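# Remove stained block from standing row, lay it flat

## Task

Pull the block with yellow-brown staining out of the row of on-edge blocks and set it lying flat on an empty part of the bench, clear of the row. Then push the row back together so the grey blocks again stand with their faces touching. Finish by opening the gripper and moving the arms away.

## Robot and tools

Robot: two arms, left_arm and right_arm, each ending in a two-finger gripper. All poses share one scene frame with its origin on the table surface midway between the arms: +x runs out over the table, +z points up, and left_arm sits toward +y. The arm names do not tell you which side of a camera image an arm shows up on. Each gripper has its own axes: the fingers extend along its +z and close along its y. The reported hand position is the spot between the finger pads, roughly 1 cm short of the tips, and it can be a little wrong, worse when the arm reaches far.

The row format. Every command uses one row of 14 numbers, all in [-1, 1], covering both arms even if only one should move: left_arm dx, dy, dz, rx, ry, rz, opening, then right_arm dx, dy, dz, rx, ry, rz, opening. The first six per arm are an offset, not a pose: they express where that gripper should end up relative to its pose in the most recent result that reported it (before any result in the scene has, and for the second or later call inside one reply, relative to where the robot stands when the action begins). Offsets are in the gripper's own axes. A value of 1.0 equals 0.6 m of travel or 180 degrees of turn; rx, ry, rz form a single rotation vector. Opening is absolute: +1 fully open (0.094 m), -1 closed. All zeros therefore do not mean stay still; they pull the arm back to the reference pose.

execute_actions takes "actions": a list holding one action, one wait, or nothing. An empty list sends nothing and reports the state with pictures. An action is {"rows": [...], "steps": n} with 1 to 15 rows and up to 15 steps of 1/30 s (default 15, minimum 3); each row covers one step, the final row repeating to fill the count. Every row is measured from the same reference pose, not from the preceding row. A wait is {"steps": n} up to 300, counted from the last result so your thinking time is included. Optional "pictures": true adds camera images. A rejected call does nothing to the robot.

move takes "target" (one 14-number row as above, same offset reference) and optional "speed" in m/s from 0.002 to 0.5 (default 0.25; turning capped at twice that in rad/s). Each gripper travels in a straight line, all arms finishing together, over 0.5 to 10 s; longer paths are cut off at 10 s. Rotation takes the shorter direction. Paths ignore obstacles and the other arm. Grippers trail the path and may overshoot speed, especially near full extension. The opening is sent when the move begins. The result adds a move: line with the outcome (done, off_target, moving, held, fault) and active limits (paced = the pose was clipped; held = a safety check blocked steps, after which the arm may jump quickly), plus each gripper's distance from its target. Faster contact hits harder, and aiming deeper past a contact pushes harder.

wait takes "seconds" (0 to 10) and sends nothing new. zoom_image takes "camera" (cam_head_left, cam_head_right, cam_left_wrist, cam_right_wrist, each 504x504) and "region" [x0, y0, x1, y1] in pixels from the top-left, at most 504 by 504, giving a closer look at the latest image. finished_scene takes "scene", the number of the current scene, and ends it irreversibly; the result reports success. Replying with no tool call ends everything.

Reading results. The state line lists each arm's end_effector_position (m) and end_effector_quat_wxyz. grip_measured is the measured finger opening on the command scale; each gripper's reading may be off by about 1 mm. "pose unreachable" means the clearance check altered or blocked that arm's command; HELD marks steps not sent. A "Hand target" line, present when no steps are kept back, shows where the controller is currently driving each gripper. FAULT or OVER-TEMPERATURE FAULT lines mean an arm was stopped.

Control behaviour. Each step the command is clipped to 70 mm and 16 degrees from the measured pose, then solved by damped inverse kinematics with position prioritized over orientation. Arms tend to finish a centimetre or more low and can drift downward under repeated zero offsets; to hold an arm, send the correction back to its desired pose in the first call of a reply, zeros afterwards, and aim higher if it still sags. A result is taken 3 steps before the action ends; those steps run while you think, and the simulation keeps going during your reply. After an action the arm continues only to its last clipped pose, so check where it is and command the remainder. Joint limits (rad): waist -2.618 to 3.054, shoulder 0 to 3.142, elbow 0 to 3.142, wrist pitch -1.571 to 1.571, wrist yaw -1.571 to 1.571, wrist roll -2.094 to 2.094.

Gripping: command an opening below grip_measured to hold; about 0.03 below is firm, less is gentler. Pad force tops out around 50 to 62 N. Holding loads heats motors: warnings from 75 °C, a 10 s stop at 90 °C, and at 100 °C the arm goes limp and drops.

Avoid: knocking or placing anything off the table, dropping or slamming the block, hard pushes on the row, and letting the arms collide. Occasional external tugs may disturb a held or loose object. Smooth, efficient motion is preferred.

Each tool is called after ">>>" as name(argument=value, ...) on one line, values as JSON.

## Session

>>> execute_actions(actions=[])

Scene clock: 0.00 s of 4800.00 s.
left_arm: end_effector_position=(+0.4161, +0.3531, +0.3377) grip_measured=+1.000 end_effector_quat_wxyz=(+0.762, -0.406, +0.504, +0.036) | right_arm: end_effector_position=(+0.4523, -0.3445, +0.1757) grip_measured=+1.000 end_effector_quat_wxyz=(+0.253, -0.155, +0.930, +0.217)
Joint positions: left_arm=[-0.437  1.423  0.778  1.061 -1.156 -0.247  0.094] | right_arm=[-0.234  1.839  1.633 -1.083 -0.627 -0.569  0.094]
Joint velocities: left_arm=[-0.007 -0.012 -0.012 -0.051 -0.139 -0.007  0.   ] | right_arm=[-0.002 -0.007  0.007  0.066 -0.095 -0.022  0.   ]
Hand target (left_arm): +0.417, +0.352, +0.337; +0.761, -0.402, +0.508, +0.039
Hand target (right_arm): +0.452, -0.343, +0.179; +0.257, -0.157, +0.928, +0.220

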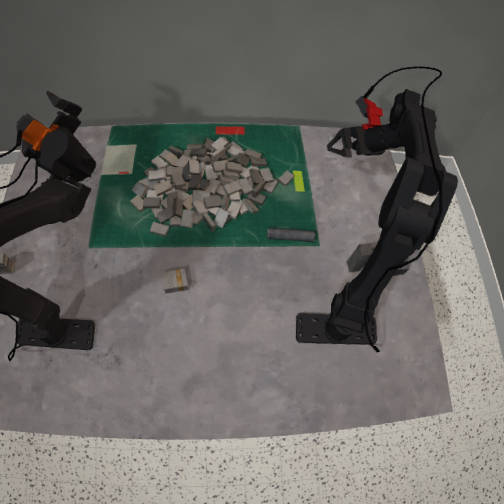

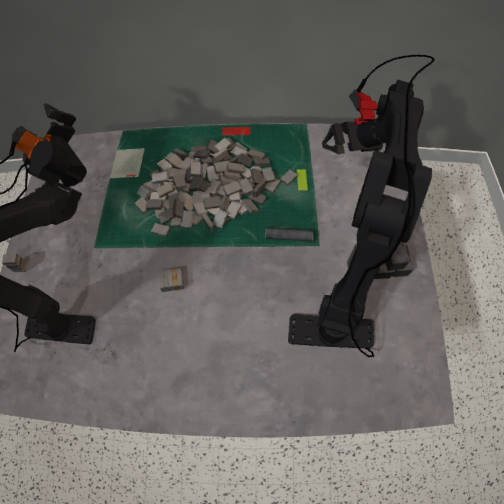

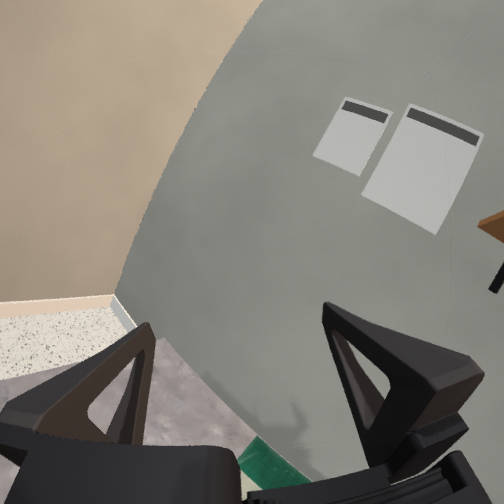

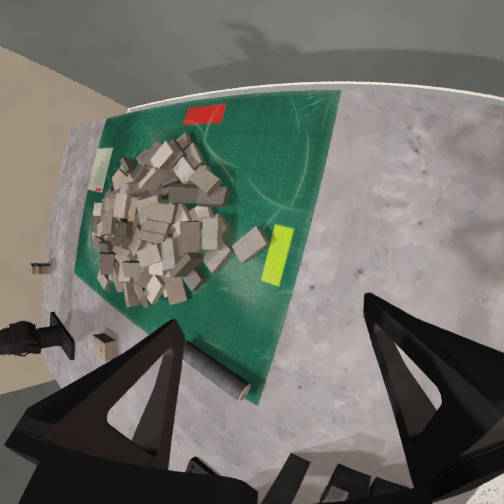

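>>> zoom_image(camera="cam_head_left", region=[130, 240, 230, 320])

>>> zoom_image(camera="cam_head_right", region=[130, 240, 230, 320])

Region (130, 240, 230, 320) of cam_head_left's 504x504 image, scaled by 5.040, with more detail than that image has; it fills the top 403 rows of this view, and the rest is white.

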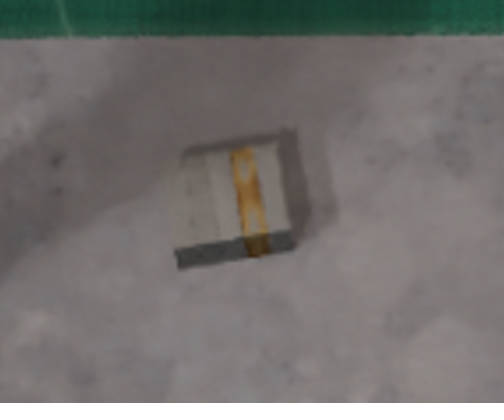

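Region (130, 240, 230, 320) of cam_head_right's 504x504 image, scaled by 5.040, with more detail than that image has; it fills the top 403 rows of this view, and the rest is white.

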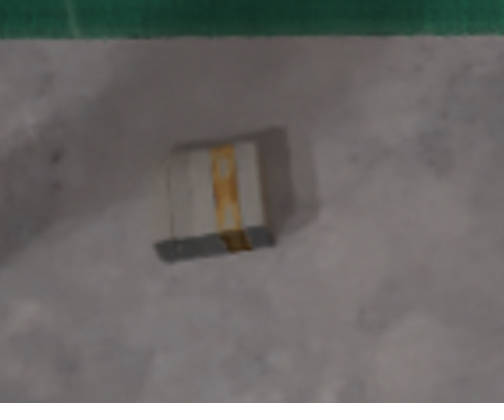

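>>> move(target=[0.088,0.118,-0.585,-0.372,0.409,-0.05,1,0,0,0,0,0,0,1])

Scene clock: 9.23 s of 4800.00 s.
left_arm: end_effector_position=(+0.1522, +0.1478, +0.2068) grip_measured=+1.000 end_effector_quat_wxyz=(-0.226, +0.552, -0.441, +0.670) | right_arm: end_effector_position=(+0.4522, -0.3448, +0.1755) grip_measured=+1.000 end_effector_quat_wxyz=(+0.253, -0.155, +0.930, +0.216)
Joint positions: left_arm=[-1.878  1.014  0.176  0.92  -1.555 -2.061  0.094] | right_arm=[-0.234  1.839  1.633 -1.083 -0.625 -0.569  0.094]
Joint velocities: left_arm=[ 0.007  0.012  0.002 -0.022 -0.081 -0.125  0.   ] | right_arm=[-0.027 -0.007  0.012 -0.022 -0.022  0.022  0.   ]
Hand target (left_arm): +0.150, +0.149, +0.198; -0.232, +0.543, -0.453, +0.668
Hand target (right_arm): +0.452, -0.344, +0.176; +0.253, -0.155, +0.930, +0.217
Off the commanded pose (left_arm): 0.011 m, 91 deg; orientation clipped at the last step of the last action.
Off the commanded pose (right_arm): 0.000 m, 0 deg.
Kept back: nothing.
move: off_target (left_arm); limits=paced

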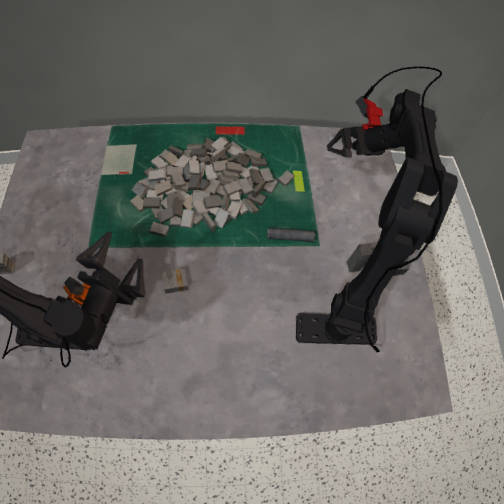

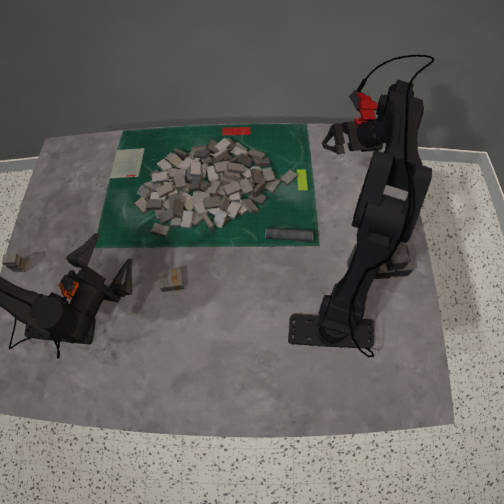

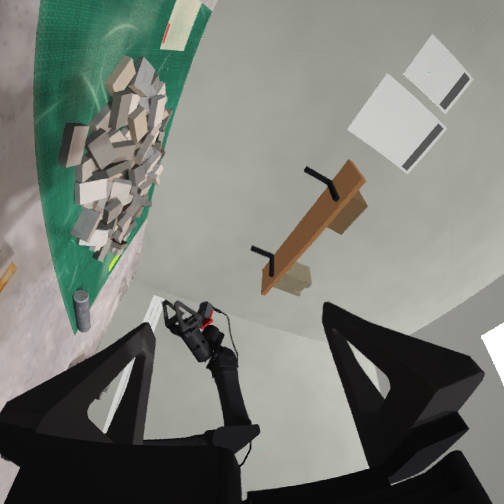

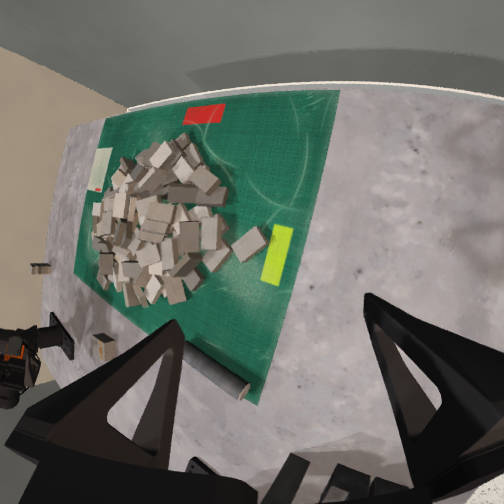

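>>> move(target=[0.083,0.053,0.213,-0.449,-0.222,0.055,1,0,0,0,0,0,0,1])

Scene clock: 15.20 s of 4800.00 s.
left_arm: end_effector_position=(+0.2508, +0.0469, +0.2096) grip_measured=+1.000 end_effector_quat_wxyz=(-0.067, -0.550, +0.829, -0.075) | right_arm: end_effector_position=(+0.4522, -0.3451, +0.1752) grip_measured=+1.000 end_effector_quat_wxyz=(+0.252, -0.155, +0.931, +0.215)
Joint positions: left_arm=[-0.877  1.909  2.017 -1.541  0.146 -2.084  0.094] | right_arm=[-0.234  1.839  1.633 -1.083 -0.622 -0.569  0.094]
Joint velocities: left_arm=[ 0.007 -0.002 -0.022 -0.051  0.022 -0.022  0.   ] | right_arm=[-0.007  0.007 -0.007  0.037 -0.051  0.037  0.   ]
Hand target (left_arm): +0.252, +0.050, +0.209; -0.072, -0.558, +0.824, -0.064
Hand target (right_arm): +0.452, -0.345, +0.175; +0.253, -0.155, +0.930, +0.216
Off the commanded pose (left_arm): 0.003 m, 26 deg; orientation clipped at the last step of the last action.
Off the commanded pose (right_arm): 0.000 m, 0 deg.
joint sent to its limit (left arm) — the command would take joint 4 (wrist pitch) past its lower limit and joint 6 (wrist roll) past its lower limit, so those joints were sent only as far as their limits.
Kept back: nothing.
move: off_target (left_arm); limits=paced

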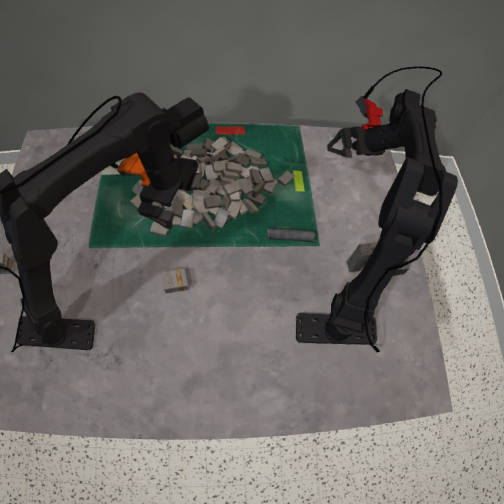

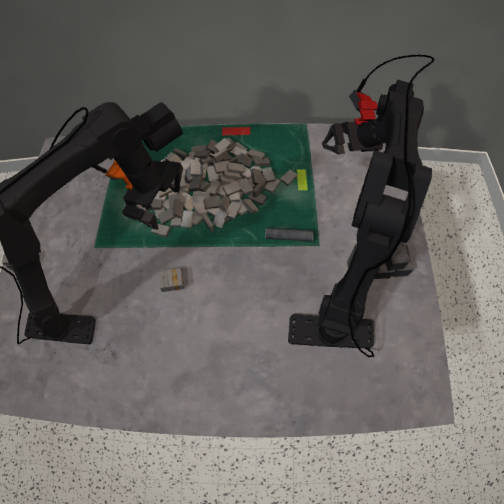

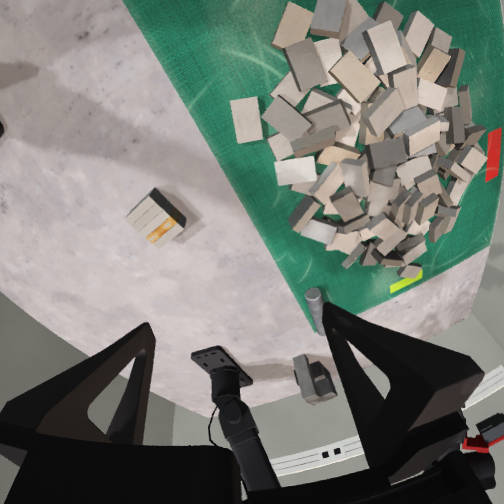

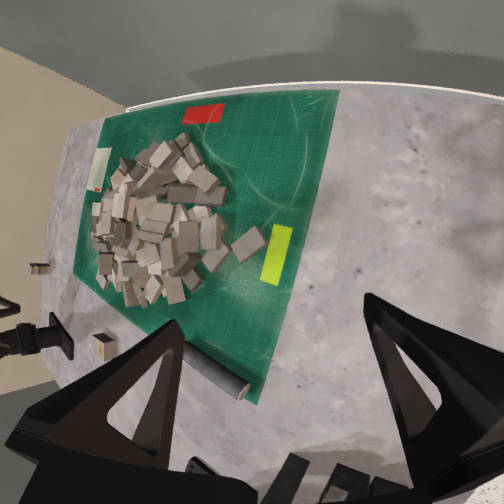

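>>> move(target=[0.047,0.125,0.15,0,0,0.83,1,0,0,0,0,0,0,1])

Scene clock: 21.23 s of 4800.00 s.
left_arm: end_effector_position=(+0.1721, +0.0317, +0.1215) grip_measured=+1.000 end_effector_quat_wxyz=(+0.045, +0.646, +0.757, -0.086) | right_arm: end_effector_position=(+0.4522, -0.3454, +0.1751) grip_measured=+1.000 end_effector_quat_wxyz=(+0.252, -0.155, +0.931, +0.214)
Joint positions: left_arm=[-1.094  1.743  1.451 -1.127  0.12   0.283  0.094] | right_arm=[-0.234  1.839  1.633 -1.083 -0.621 -0.569  0.094]
Joint velocities: left_arm=[-0.002  0.007  0.007 -0.051  0.066  0.051  0.   ] | right_arm=[ 0.007 -0.022  0.002  0.022  0.037 -0.022  0.   ]
Hand target (left_arm): +0.168, +0.033, +0.123; +0.052, +0.654, +0.749, -0.086
Hand target (right_arm): +0.452, -0.345, +0.175; +0.252, -0.155, +0.931, +0.215
Off the commanded pose (left_arm): 0.004 m, 2 deg.
Off the commanded pose (right_arm): 0.000 m, 0 deg.
Kept back: nothing.
move: done

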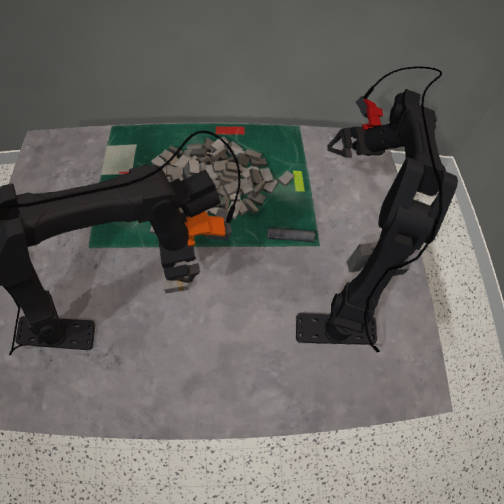

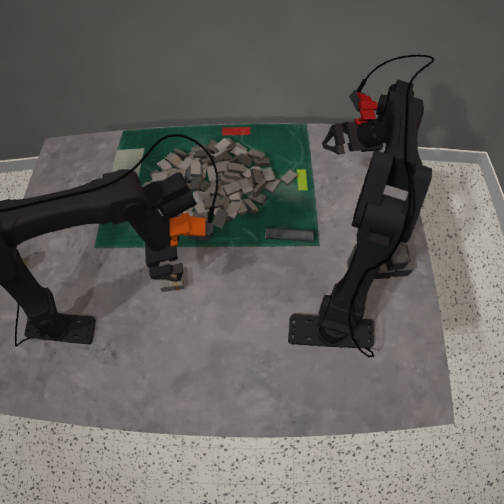

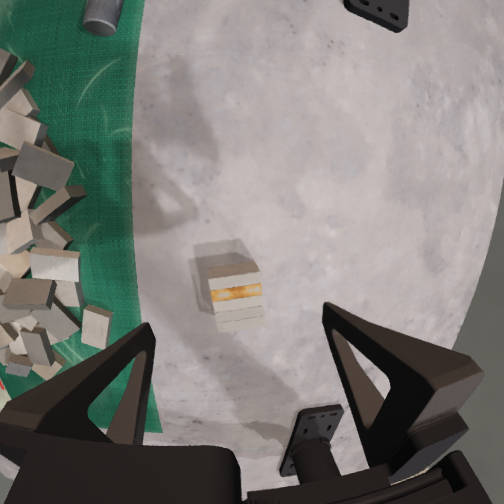

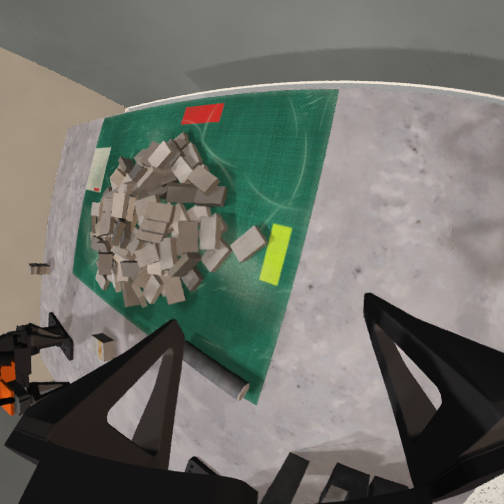

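>>> move(target=[0.015,0,0.082,0,0.06,0,1,0,0,0,0,0,0,1])

Scene clock: 22.37 s of 4800.00 s.
left_arm: end_effector_position=(+0.1702, +0.0342, +0.0672) grip_measured=+1.000 end_effector_quat_wxyz=(-0.027, +0.650, +0.759, -0.028) | right_arm: end_effector_position=(+0.4521, -0.3458, +0.1748) grip_measured=+1.000 end_effector_quat_wxyz=(+0.251, -0.155, +0.931, +0.213)
Joint positions: left_arm=[-1.118  1.923  1.478 -1.151  0.074  0.274  0.094] | right_arm=[-0.234  1.839  1.633 -1.083 -0.618 -0.569  0.094]
Joint velocities: left_arm=[ 0.012 -0.002 -0.007 -0.037  0.037 -0.066  0.   ] | right_arm=[ 0.002  0.002  0.032  0.007 -0.022 -0.022  0.   ]
Hand target (left_arm): +0.169, +0.032, +0.071; -0.027, +0.650, +0.759, -0.025
Hand target (right_arm): +0.452, -0.345, +0.175; +0.252, -0.155, +0.931, +0.214
Off the commanded pose (left_arm): 0.006 m, 0 deg.
Off the commanded pose (right_arm): 0.000 m, 0 deg.
Kept back: nothing.
move: done

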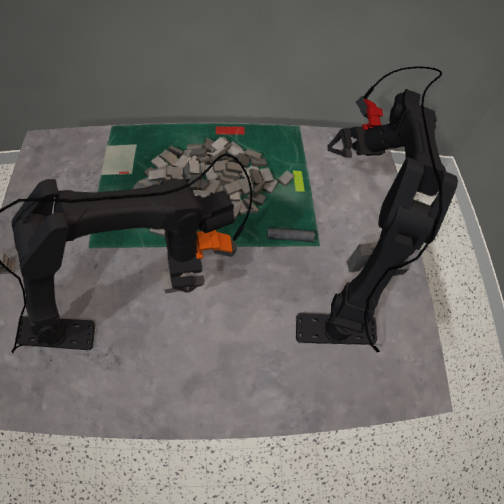

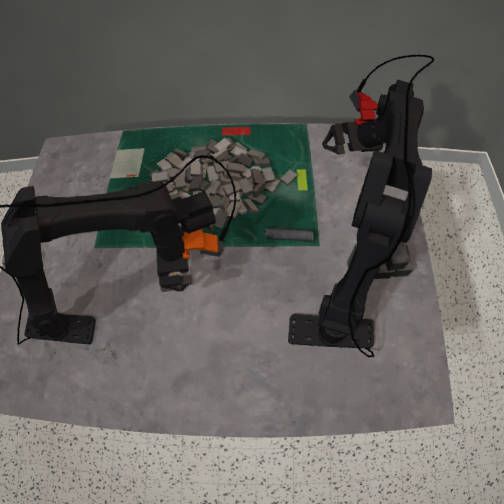

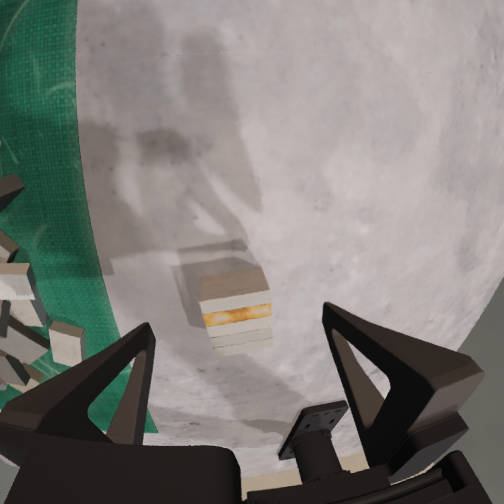

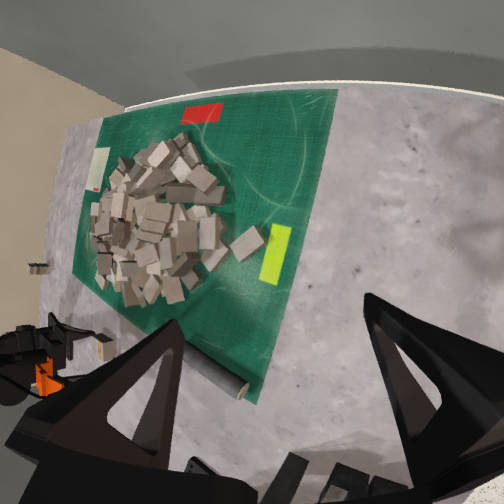

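>>> move(target=[0,0,0.03,0,0,-0.035,0.3,0,0,0,0,0,0,1])

>>> zoom_image(camera="cam_left_wrist", region=[130, 230, 350, 420])

Scene clock: 23.50 s of 4800.00 s.
left_arm: end_effector_position=(+0.1712, +0.0322, +0.0587) grip_measured=+0.303 end_effector_quat_wxyz=(-0.021, +0.612, +0.790, -0.031) | right_arm: end_effector_position=(+0.4521, -0.3460, +0.1746) grip_measured=+1.000 end_effector_quat_wxyz=(+0.251, -0.154, +0.932, +0.212)
Joint positions: left_arm=[-1.118  1.923  1.444 -1.1    0.074  0.174  0.061] | right_arm=[-0.234  1.839  1.633 -1.083 -0.616 -0.569  0.094]
Joint velocities: left_arm=[-0.017  0.012 -0.017  0.007  0.037  0.022  0.001] | right_arm=[-0.002 -0.002 -0.007 -0.066  0.007 -0.037  0.   ]
Hand target (left_arm): +0.169, +0.034, +0.049; -0.029, +0.608, +0.793, -0.027
Hand target (right_arm): +0.452, -0.346, +0.175; +0.252, -0.155, +0.931, +0.213
Off the commanded pose (left_arm): 0.010 m, 1 deg.
Off the commanded pose (right_arm): 0.000 m, 0 deg.
Kept back: nothing.
move: done

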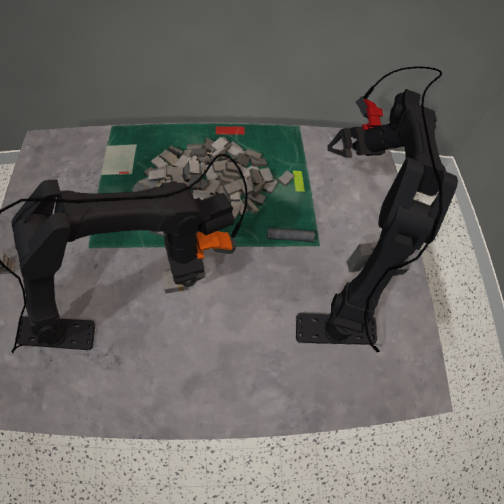

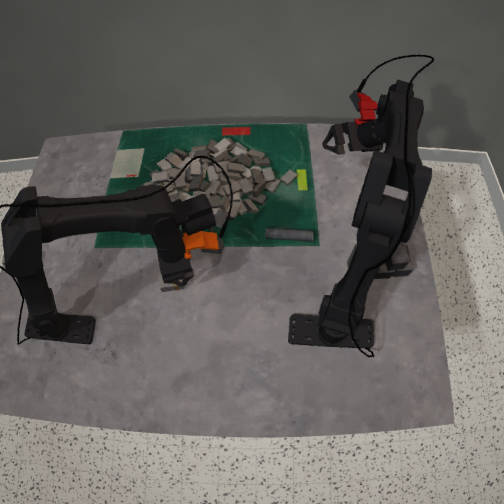

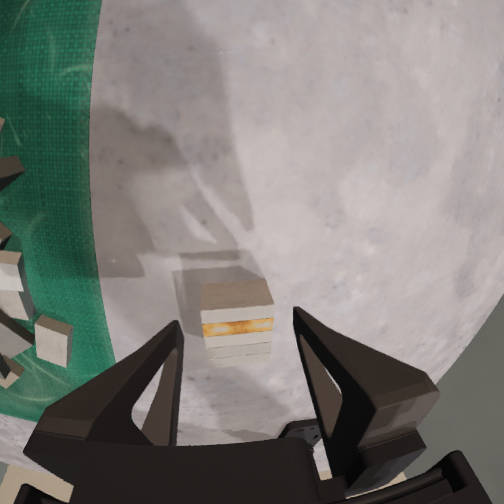

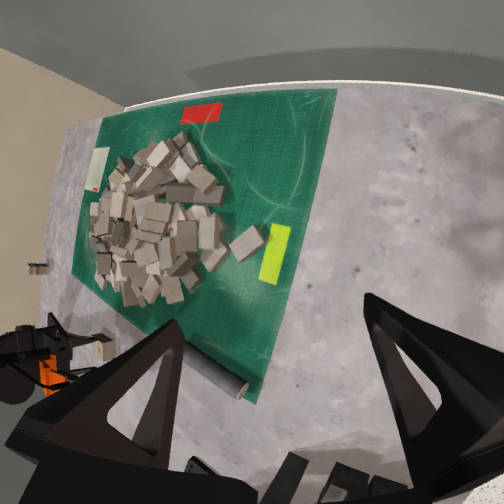

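Region (130, 230, 350, 420) of cam_left_wrist's 504x504 image, scaled by 2.291, with more detail than that image has; it fills the top 435 rows of this view, and the rest is white.

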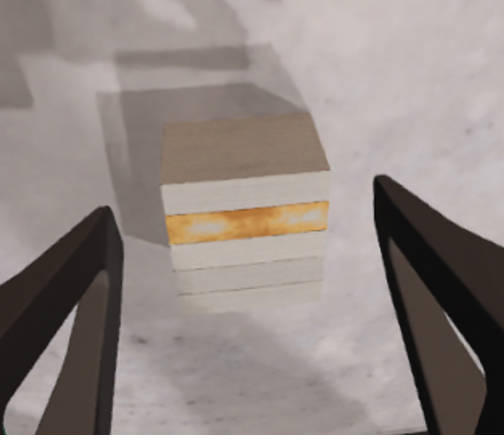

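>>> move(target=[0,0,0.033,0,0,-0.02,0.3,0,0,0,0,0,0,1])

Scene clock: 24.60 s of 4800.00 s.
left_arm: end_effector_position=(+0.1725, +0.0293, +0.0500) grip_measured=+0.303 end_effector_quat_wxyz=(-0.012, +0.590, +0.807, -0.036) | right_arm: end_effector_position=(+0.4520, -0.3464, +0.1744) grip_measured=+1.000 end_effector_quat_wxyz=(+0.251, -0.154, +0.932, +0.211)
Joint positions: left_arm=[-1.118  1.923  1.408 -1.042  0.074  0.118  0.061] | right_arm=[-0.234  1.839  1.633 -1.083 -0.614 -0.569  0.094]
Joint velocities: left_arm=[-0.027 -0.027 -0.022 -0.022 -0.066  0.037  0.   ] | right_arm=[-0.007  0.002 -0.012 -0.022  0.022 -0.022  0.   ]
Hand target (left_arm): +0.170, +0.032, +0.039; -0.022, +0.586, +0.809, -0.030
Hand target (right_arm): +0.452, -0.346, +0.175; +0.251, -0.154, +0.932, +0.212
Off the commanded pose (left_arm): 0.012 m, 1 deg.
Off the commanded pose (right_arm): 0.000 m, 0 deg.
Kept back: nothing.
move: off_target (left_arm)

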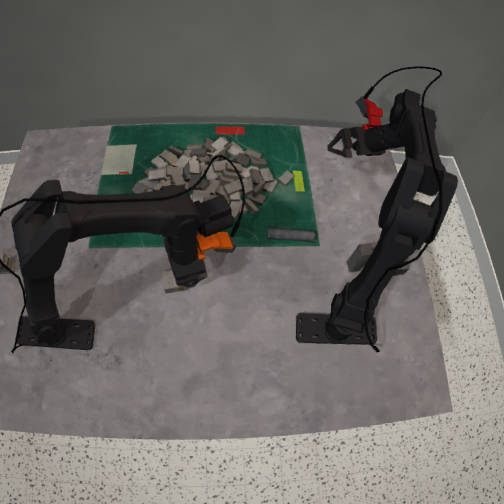

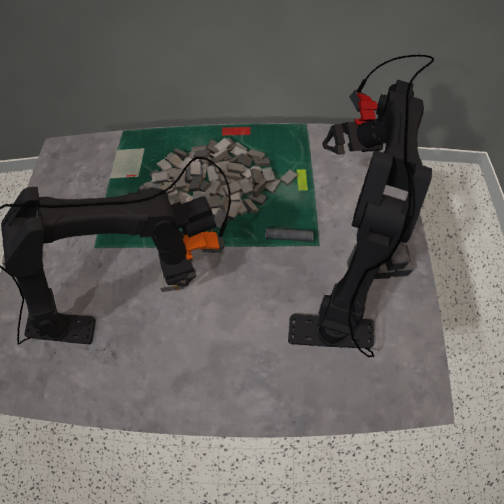

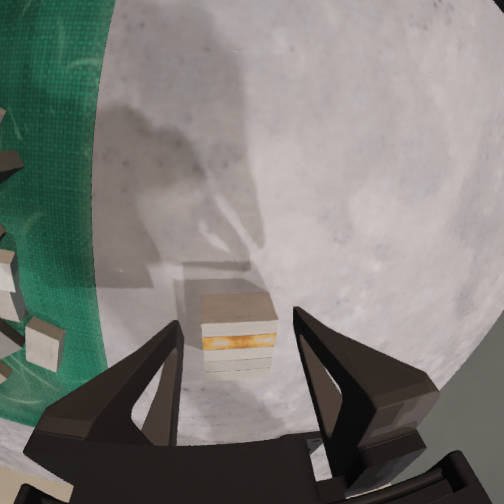

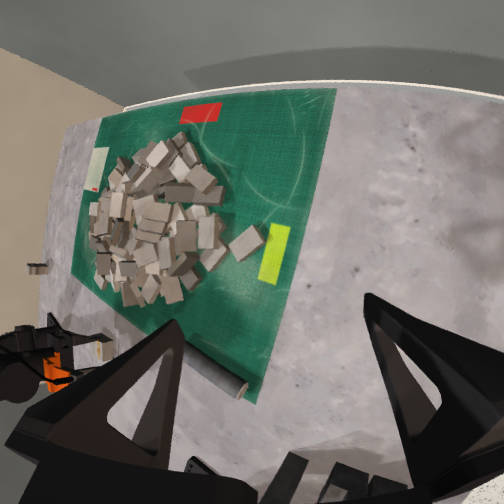

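>>> move(target=[0.022,0,0.03,0,0,0,0.3,0,0,0,0,0,0,1])

Scene clock: 25.73 s of 4800.00 s.
left_arm: end_effector_position=(+0.1671, +0.0410, +0.0283) grip_measured=+0.303 end_effector_quat_wxyz=(-0.022, +0.589, +0.807, -0.030) | right_arm: end_effector_position=(+0.4520, -0.3466, +0.1742) grip_measured=+1.000 end_effector_quat_wxyz=(+0.250, -0.154, +0.932, +0.210)
Joint positions: left_arm=[-1.118  1.923  1.317 -0.974  0.074  0.117  0.061] | right_arm=[-0.234  1.839  1.633 -1.083 -0.612 -0.569  0.094]
Joint velocities: left_arm=[-0.022 -0.022 -0.017 -0.066  0.051  0.066 -0.001] | right_arm=[-0.002  0.012  0.002 -0.095  0.051  0.007  0.   ]
Hand target (left_arm): +0.167, +0.041, +0.032; -0.012, +0.590, +0.807, -0.036
Hand target (right_arm): +0.452, -0.346, +0.174; +0.251, -0.154, +0.932, +0.211
Off the commanded pose (left_arm): 0.004 m, 1 deg.
Off the commanded pose (right_arm): 0.000 m, 0 deg.
Kept back: nothing.
move: done

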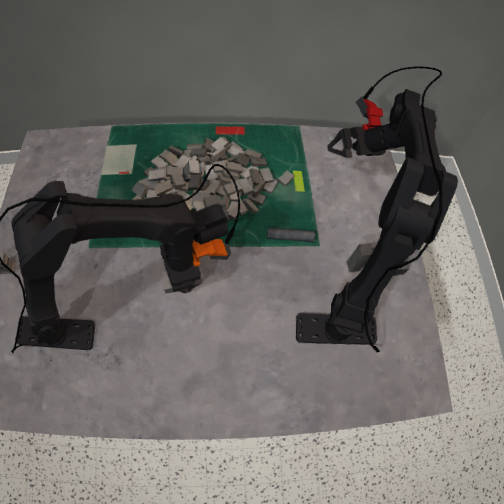

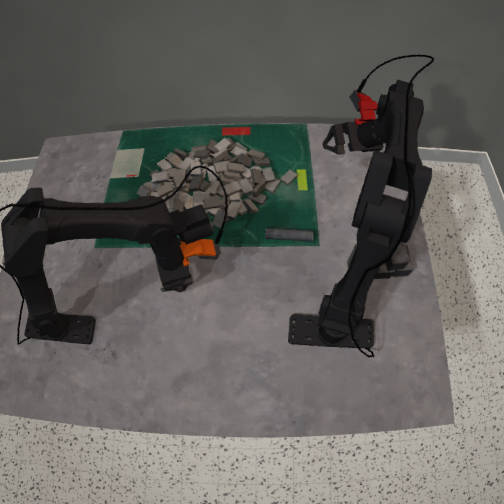

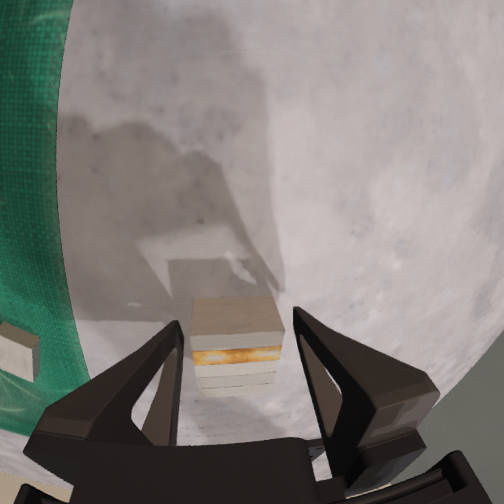

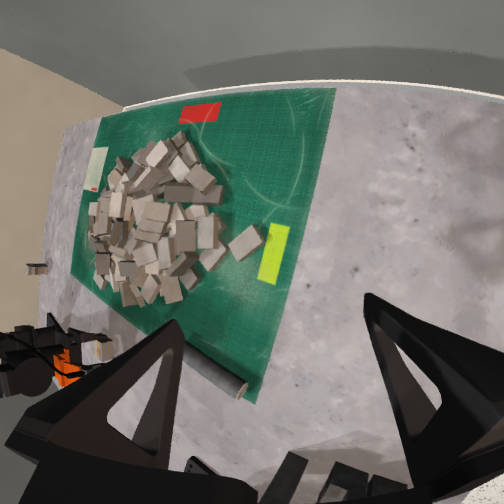

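>>> move(target=[0.025,0,0,0,0,0,0.3,0,0,0,0,0,0,1])

Scene clock: 26.67 s of 4800.00 s.
left_arm: end_effector_position=(+0.1619, +0.0525, +0.0267) grip_measured=+0.303 end_effector_quat_wxyz=(-0.027, +0.589, +0.807, -0.027) | right_arm: end_effector_position=(+0.4519, -0.3470, +0.1740) grip_measured=+1.000 end_effector_quat_wxyz=(+0.250, -0.154, +0.933, +0.209)
Joint positions: left_arm=[-1.118  1.891  1.267 -0.968  0.074  0.117  0.061] | right_arm=[-0.234  1.839  1.633 -1.083 -0.61  -0.569  0.094]
Joint velocities: left_arm=[ 0.002  0.022  0.002 -0.022  0.066 -0.051 -0.001] | right_arm=[-0.002 -0.007 -0.012  0.081 -0.037 -0.051  0.   ]
Hand target (left_arm): +0.162, +0.055, +0.028; -0.022, +0.589, +0.807, -0.030
Hand target (right_arm): +0.452, -0.347, +0.174; +0.250, -0.154, +0.932, +0.210
Off the commanded pose (left_arm): 0.003 m, 1 deg.
Off the commanded pose (right_arm): 0.000 m, 0 deg.
Kept back: nothing.
move: done

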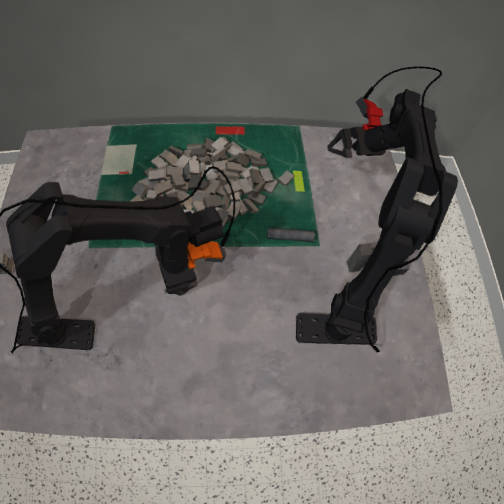

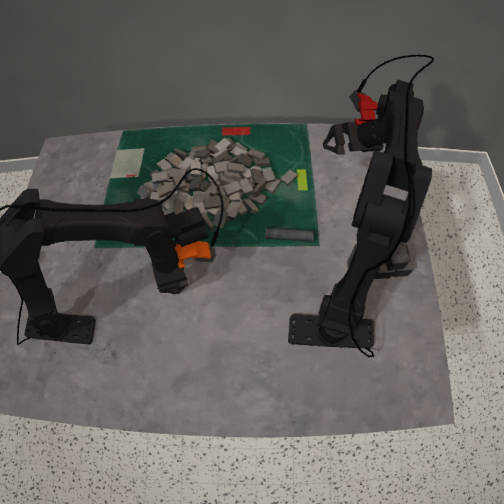

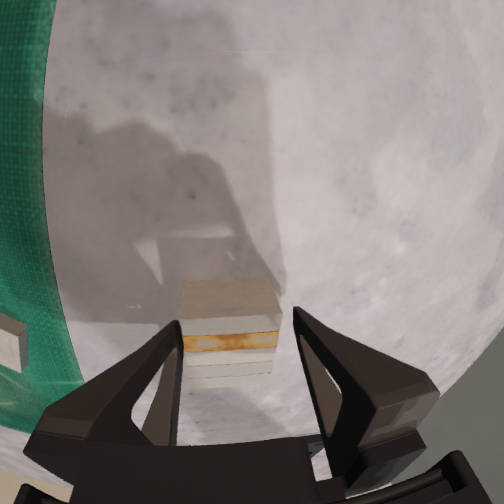

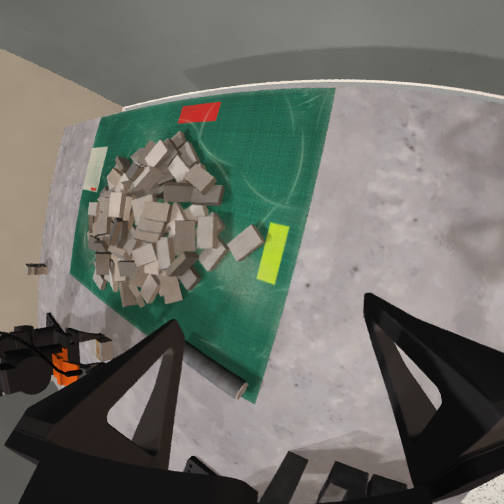

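>>> move(target=[0.012,0.008,0.022,0,0,0,0.5,0,0,0,0,0,0,1], speed=0.05)

Scene clock: 27.60 s of 4800.00 s.
left_arm: end_effector_position=(+0.1603, +0.0563, +0.0194) grip_measured=+0.497 end_effector_quat_wxyz=(-0.029, +0.590, +0.807, -0.026) | right_arm: end_effector_position=(+0.4519, -0.3473, +0.1738) grip_measured=+1.000 end_effector_quat_wxyz=(+0.250, -0.154, +0.933, +0.209)
Joint positions: left_arm=[-1.118  1.891  1.235 -0.94   0.074  0.119  0.07 ] | right_arm=[-0.234  1.839  1.633 -1.083 -0.608 -0.569  0.094]
Joint velocities: left_arm=[-0.002 -0.002 -0.012 -0.081  0.007  0.022  0.001] | right_arm=[ 0.027 -0.007 -0.012 -0.066 -0.066 -0.051  0.   ]
Hand target (left_arm): +0.163, +0.061, +0.013; -0.028, +0.589, +0.807, -0.027
Hand target (right_arm): +0.452, -0.347, +0.174; +0.250, -0.154, +0.933, +0.210
Off the commanded pose (left_arm): 0.008 m, 0 deg.
Off the commanded pose (right_arm): 0.000 m, 0 deg.
Kept back: nothing.
move: done

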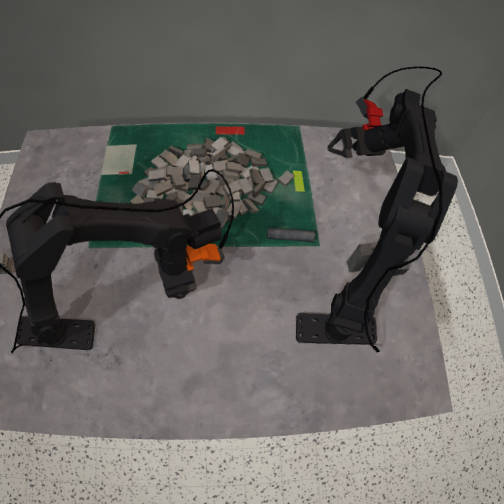

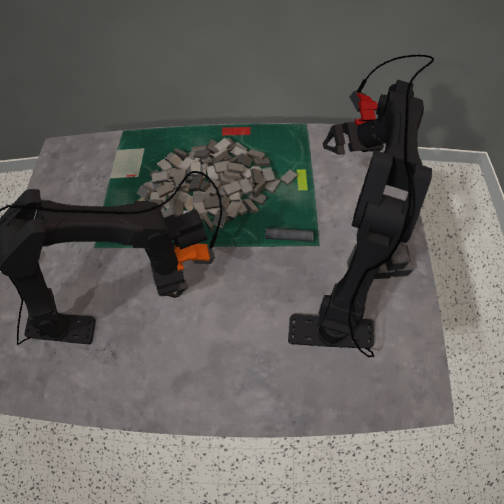

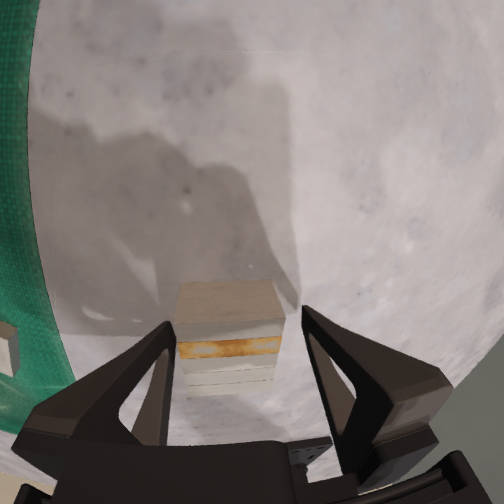

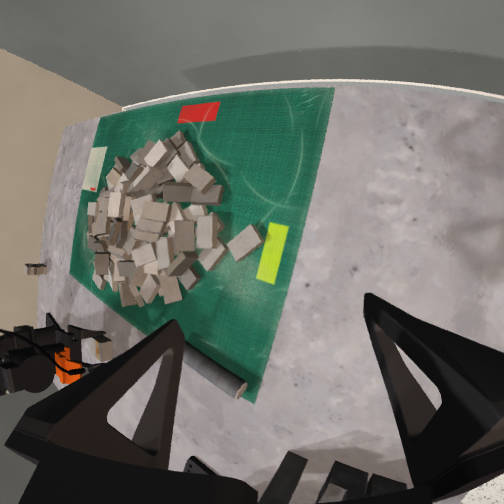

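>>> move(target=[0.022,0.01,0.005,0,0,0,0.5,0,0,0,0,0,0,1], speed=0.05)

>>> zoom_image(camera="cam_left_wrist", region=[130, 240, 350, 430])

Scene clock: 28.57 s of 4800.00 s.
left_arm: end_effector_position=(+0.1606, +0.0622, +0.0193) grip_measured=+0.497 end_effector_quat_wxyz=(-0.025, +0.591, +0.806, -0.028) | right_arm: end_effector_position=(+0.4519, -0.3475, +0.1736) grip_measured=+1.000 end_effector_quat_wxyz=(+0.249, -0.154, +0.933, +0.208)
Joint positions: left_arm=[-1.11   1.866  1.201 -0.923  0.074  0.131  0.07 ] | right_arm=[-0.234  1.839  1.633 -1.083 -0.606 -0.569  0.094]
Joint velocities: left_arm=[-0.017  0.002  0.002  0.051  0.007  0.007 -0.001] | right_arm=[-0.007  0.002 -0.002 -0.022  0.022  0.007  0.   ]
Hand target (left_arm): +0.162, +0.071, +0.016; -0.029, +0.590, +0.807, -0.026
Hand target (right_arm): +0.452, -0.347, +0.174; +0.250, -0.154, +0.933, +0.209
Off the commanded pose (left_arm): 0.009 m, 1 deg.
Off the commanded pose (right_arm): 0.000 m, 0 deg.
Kept back: nothing.
move: done

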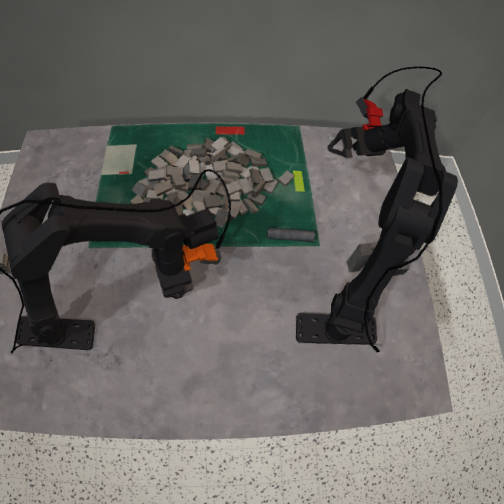

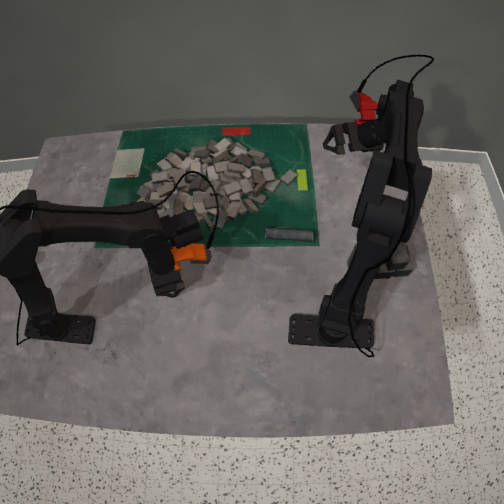

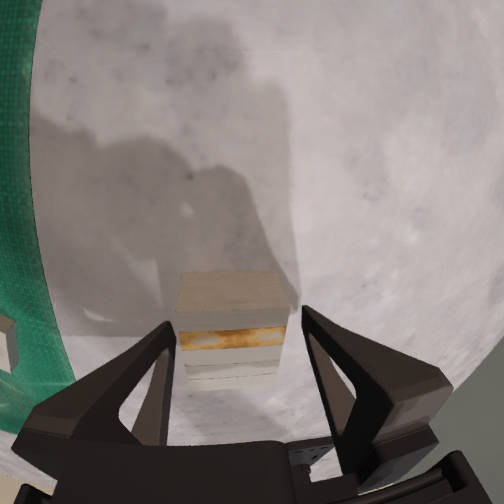

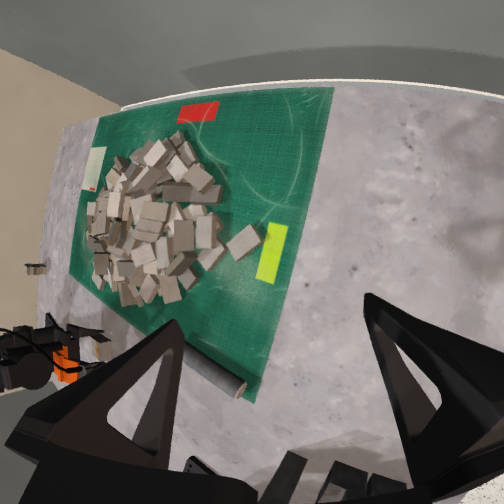

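Region (130, 240, 350, 430) of cam_left_wrist's 504x504 image, scaled by 2.291, with more detail than that image has; it fills the top 435 rows of this view, and the rest is white.

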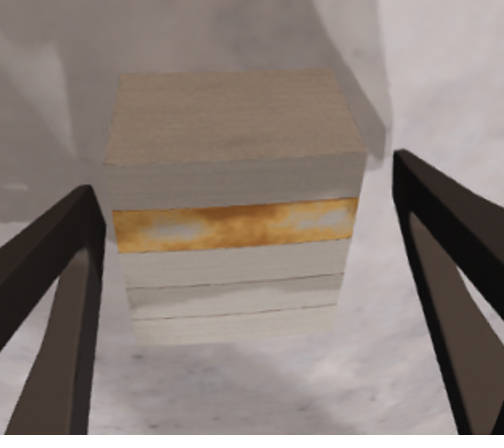

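>>> move(target=[0,0.004,-0.022,0,0,0,0.35,0,0,0,0,0,0,1], speed=0.05)

Scene clock: 29.60 s of 4800.00 s.
left_arm: end_effector_position=(+0.1577, +0.0693, +0.0196) grip_measured=+0.353 end_effector_quat_wxyz=(-0.038, +0.591, +0.806, -0.020) | right_arm: end_effector_position=(+0.4518, -0.3479, +0.1734) grip_measured=+1.000 end_effector_quat_wxyz=(+0.249, -0.154, +0.934, +0.207)
Joint positions: left_arm=[-1.11   1.866  1.201 -0.953  0.072  0.132  0.064] | right_arm=[-0.234  1.839  1.633 -1.083 -0.604 -0.569  0.094]
Joint velocities: left_arm=[-0.002  0.002  0.002 -0.066  0.022 -0.037 -0.001] | right_arm=[-0.002 -0.007  0.002 -0.037  0.051 -0.022  0.   ]
Hand target (left_arm): +0.164, +0.063, +0.032; -0.025, +0.591, +0.806, -0.028
Hand target (right_arm): +0.452, -0.348, +0.174; +0.249, -0.154, +0.933, +0.208
Off the commanded pose (left_arm): 0.015 m, 2 deg.
Off the commanded pose (right_arm): 0.000 m, 0 deg.
Kept back: nothing.
move: off_target (left_arm)

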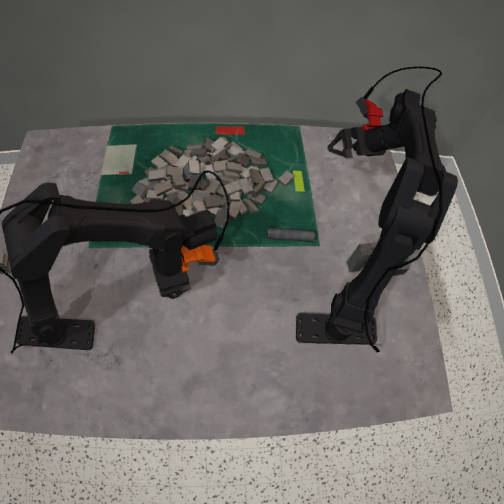

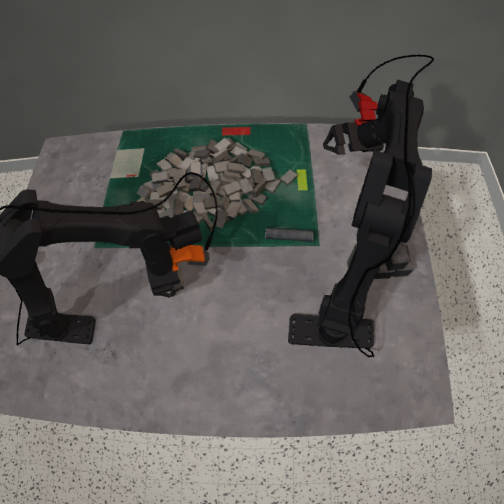

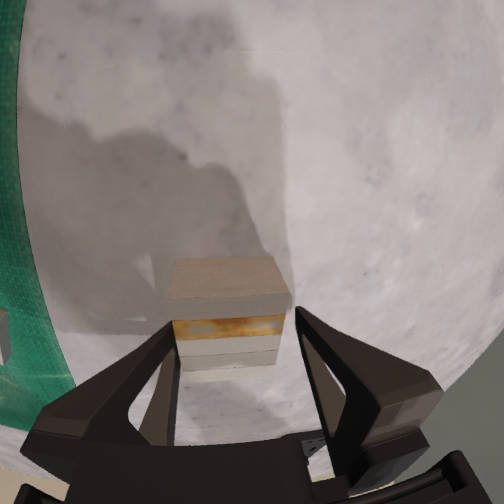

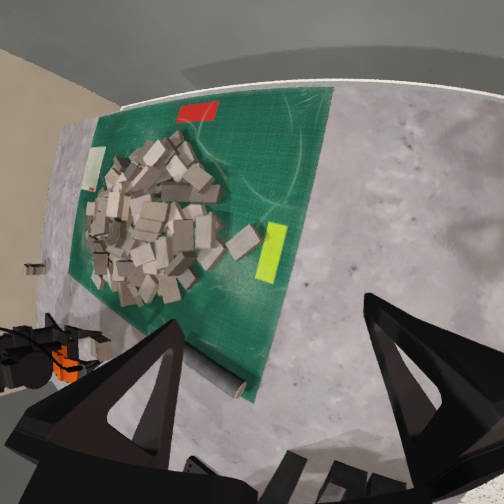

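>>> move(target=[-0.005,0.008,-0.04,0,0,0,0.4,0,0,0,0,0,0,1], speed=0.05)

Scene clock: 31.53 s of 4800.00 s.
left_arm: end_effector_position=(+0.1593, +0.0703, +0.0325) grip_measured=+0.397 end_effector_quat_wxyz=(-0.048, +0.591, +0.805, -0.015) | right_arm: end_effector_position=(+0.4518, -0.3482, +0.1732) grip_measured=+1.000 end_effector_quat_wxyz=(+0.248, -0.154, +0.934, +0.206)
Joint positions: left_arm=[-1.104  1.866  1.255 -1.03   0.072  0.138  0.066] | right_arm=[-0.234  1.839  1.633 -1.083 -0.602 -0.569  0.094]
Joint velocities: left_arm=[-0.002 -0.007 -0.002  0.007  0.051 -0.007 -0.002] | right_arm=[-0.017  0.017  0.002  0.022  0.066 -0.095  0.   ]
Hand target (left_arm): +0.165, +0.068, +0.043; -0.038, +0.591, +0.806, -0.020
Hand target (right_arm): +0.452, -0.348, +0.173; +0.249, -0.154, +0.934, +0.207
Off the commanded pose (left_arm): 0.012 m, 1 deg.
Off the commanded pose (right_arm): 0.000 m, 0 deg.
Kept back: nothing.
move: off_target (left_arm)

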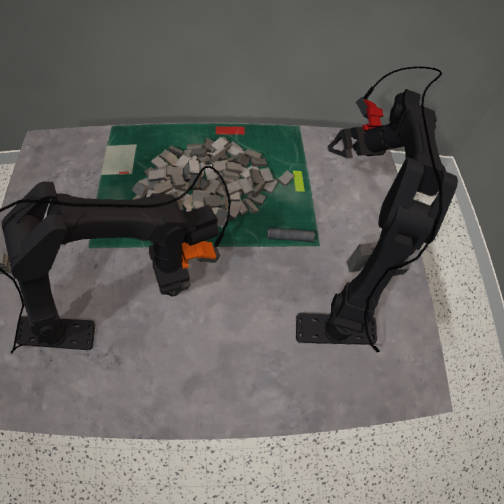

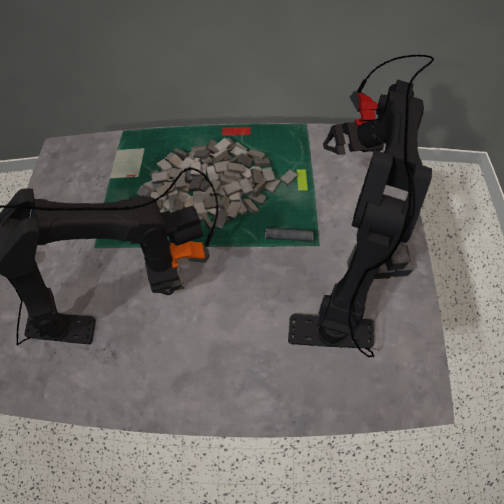

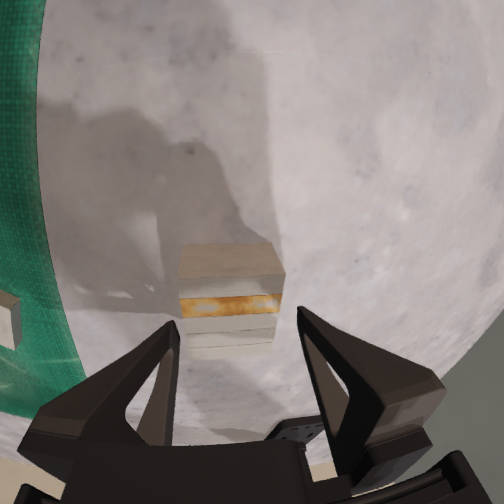

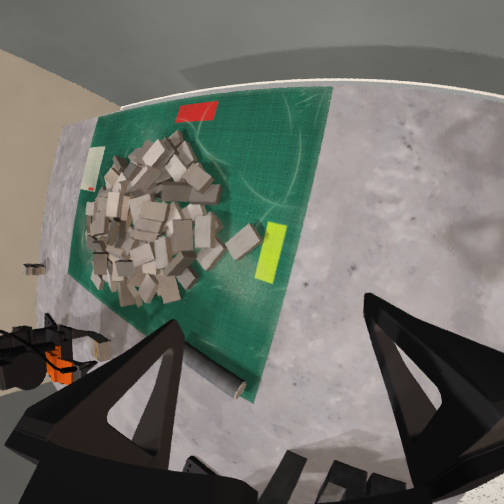

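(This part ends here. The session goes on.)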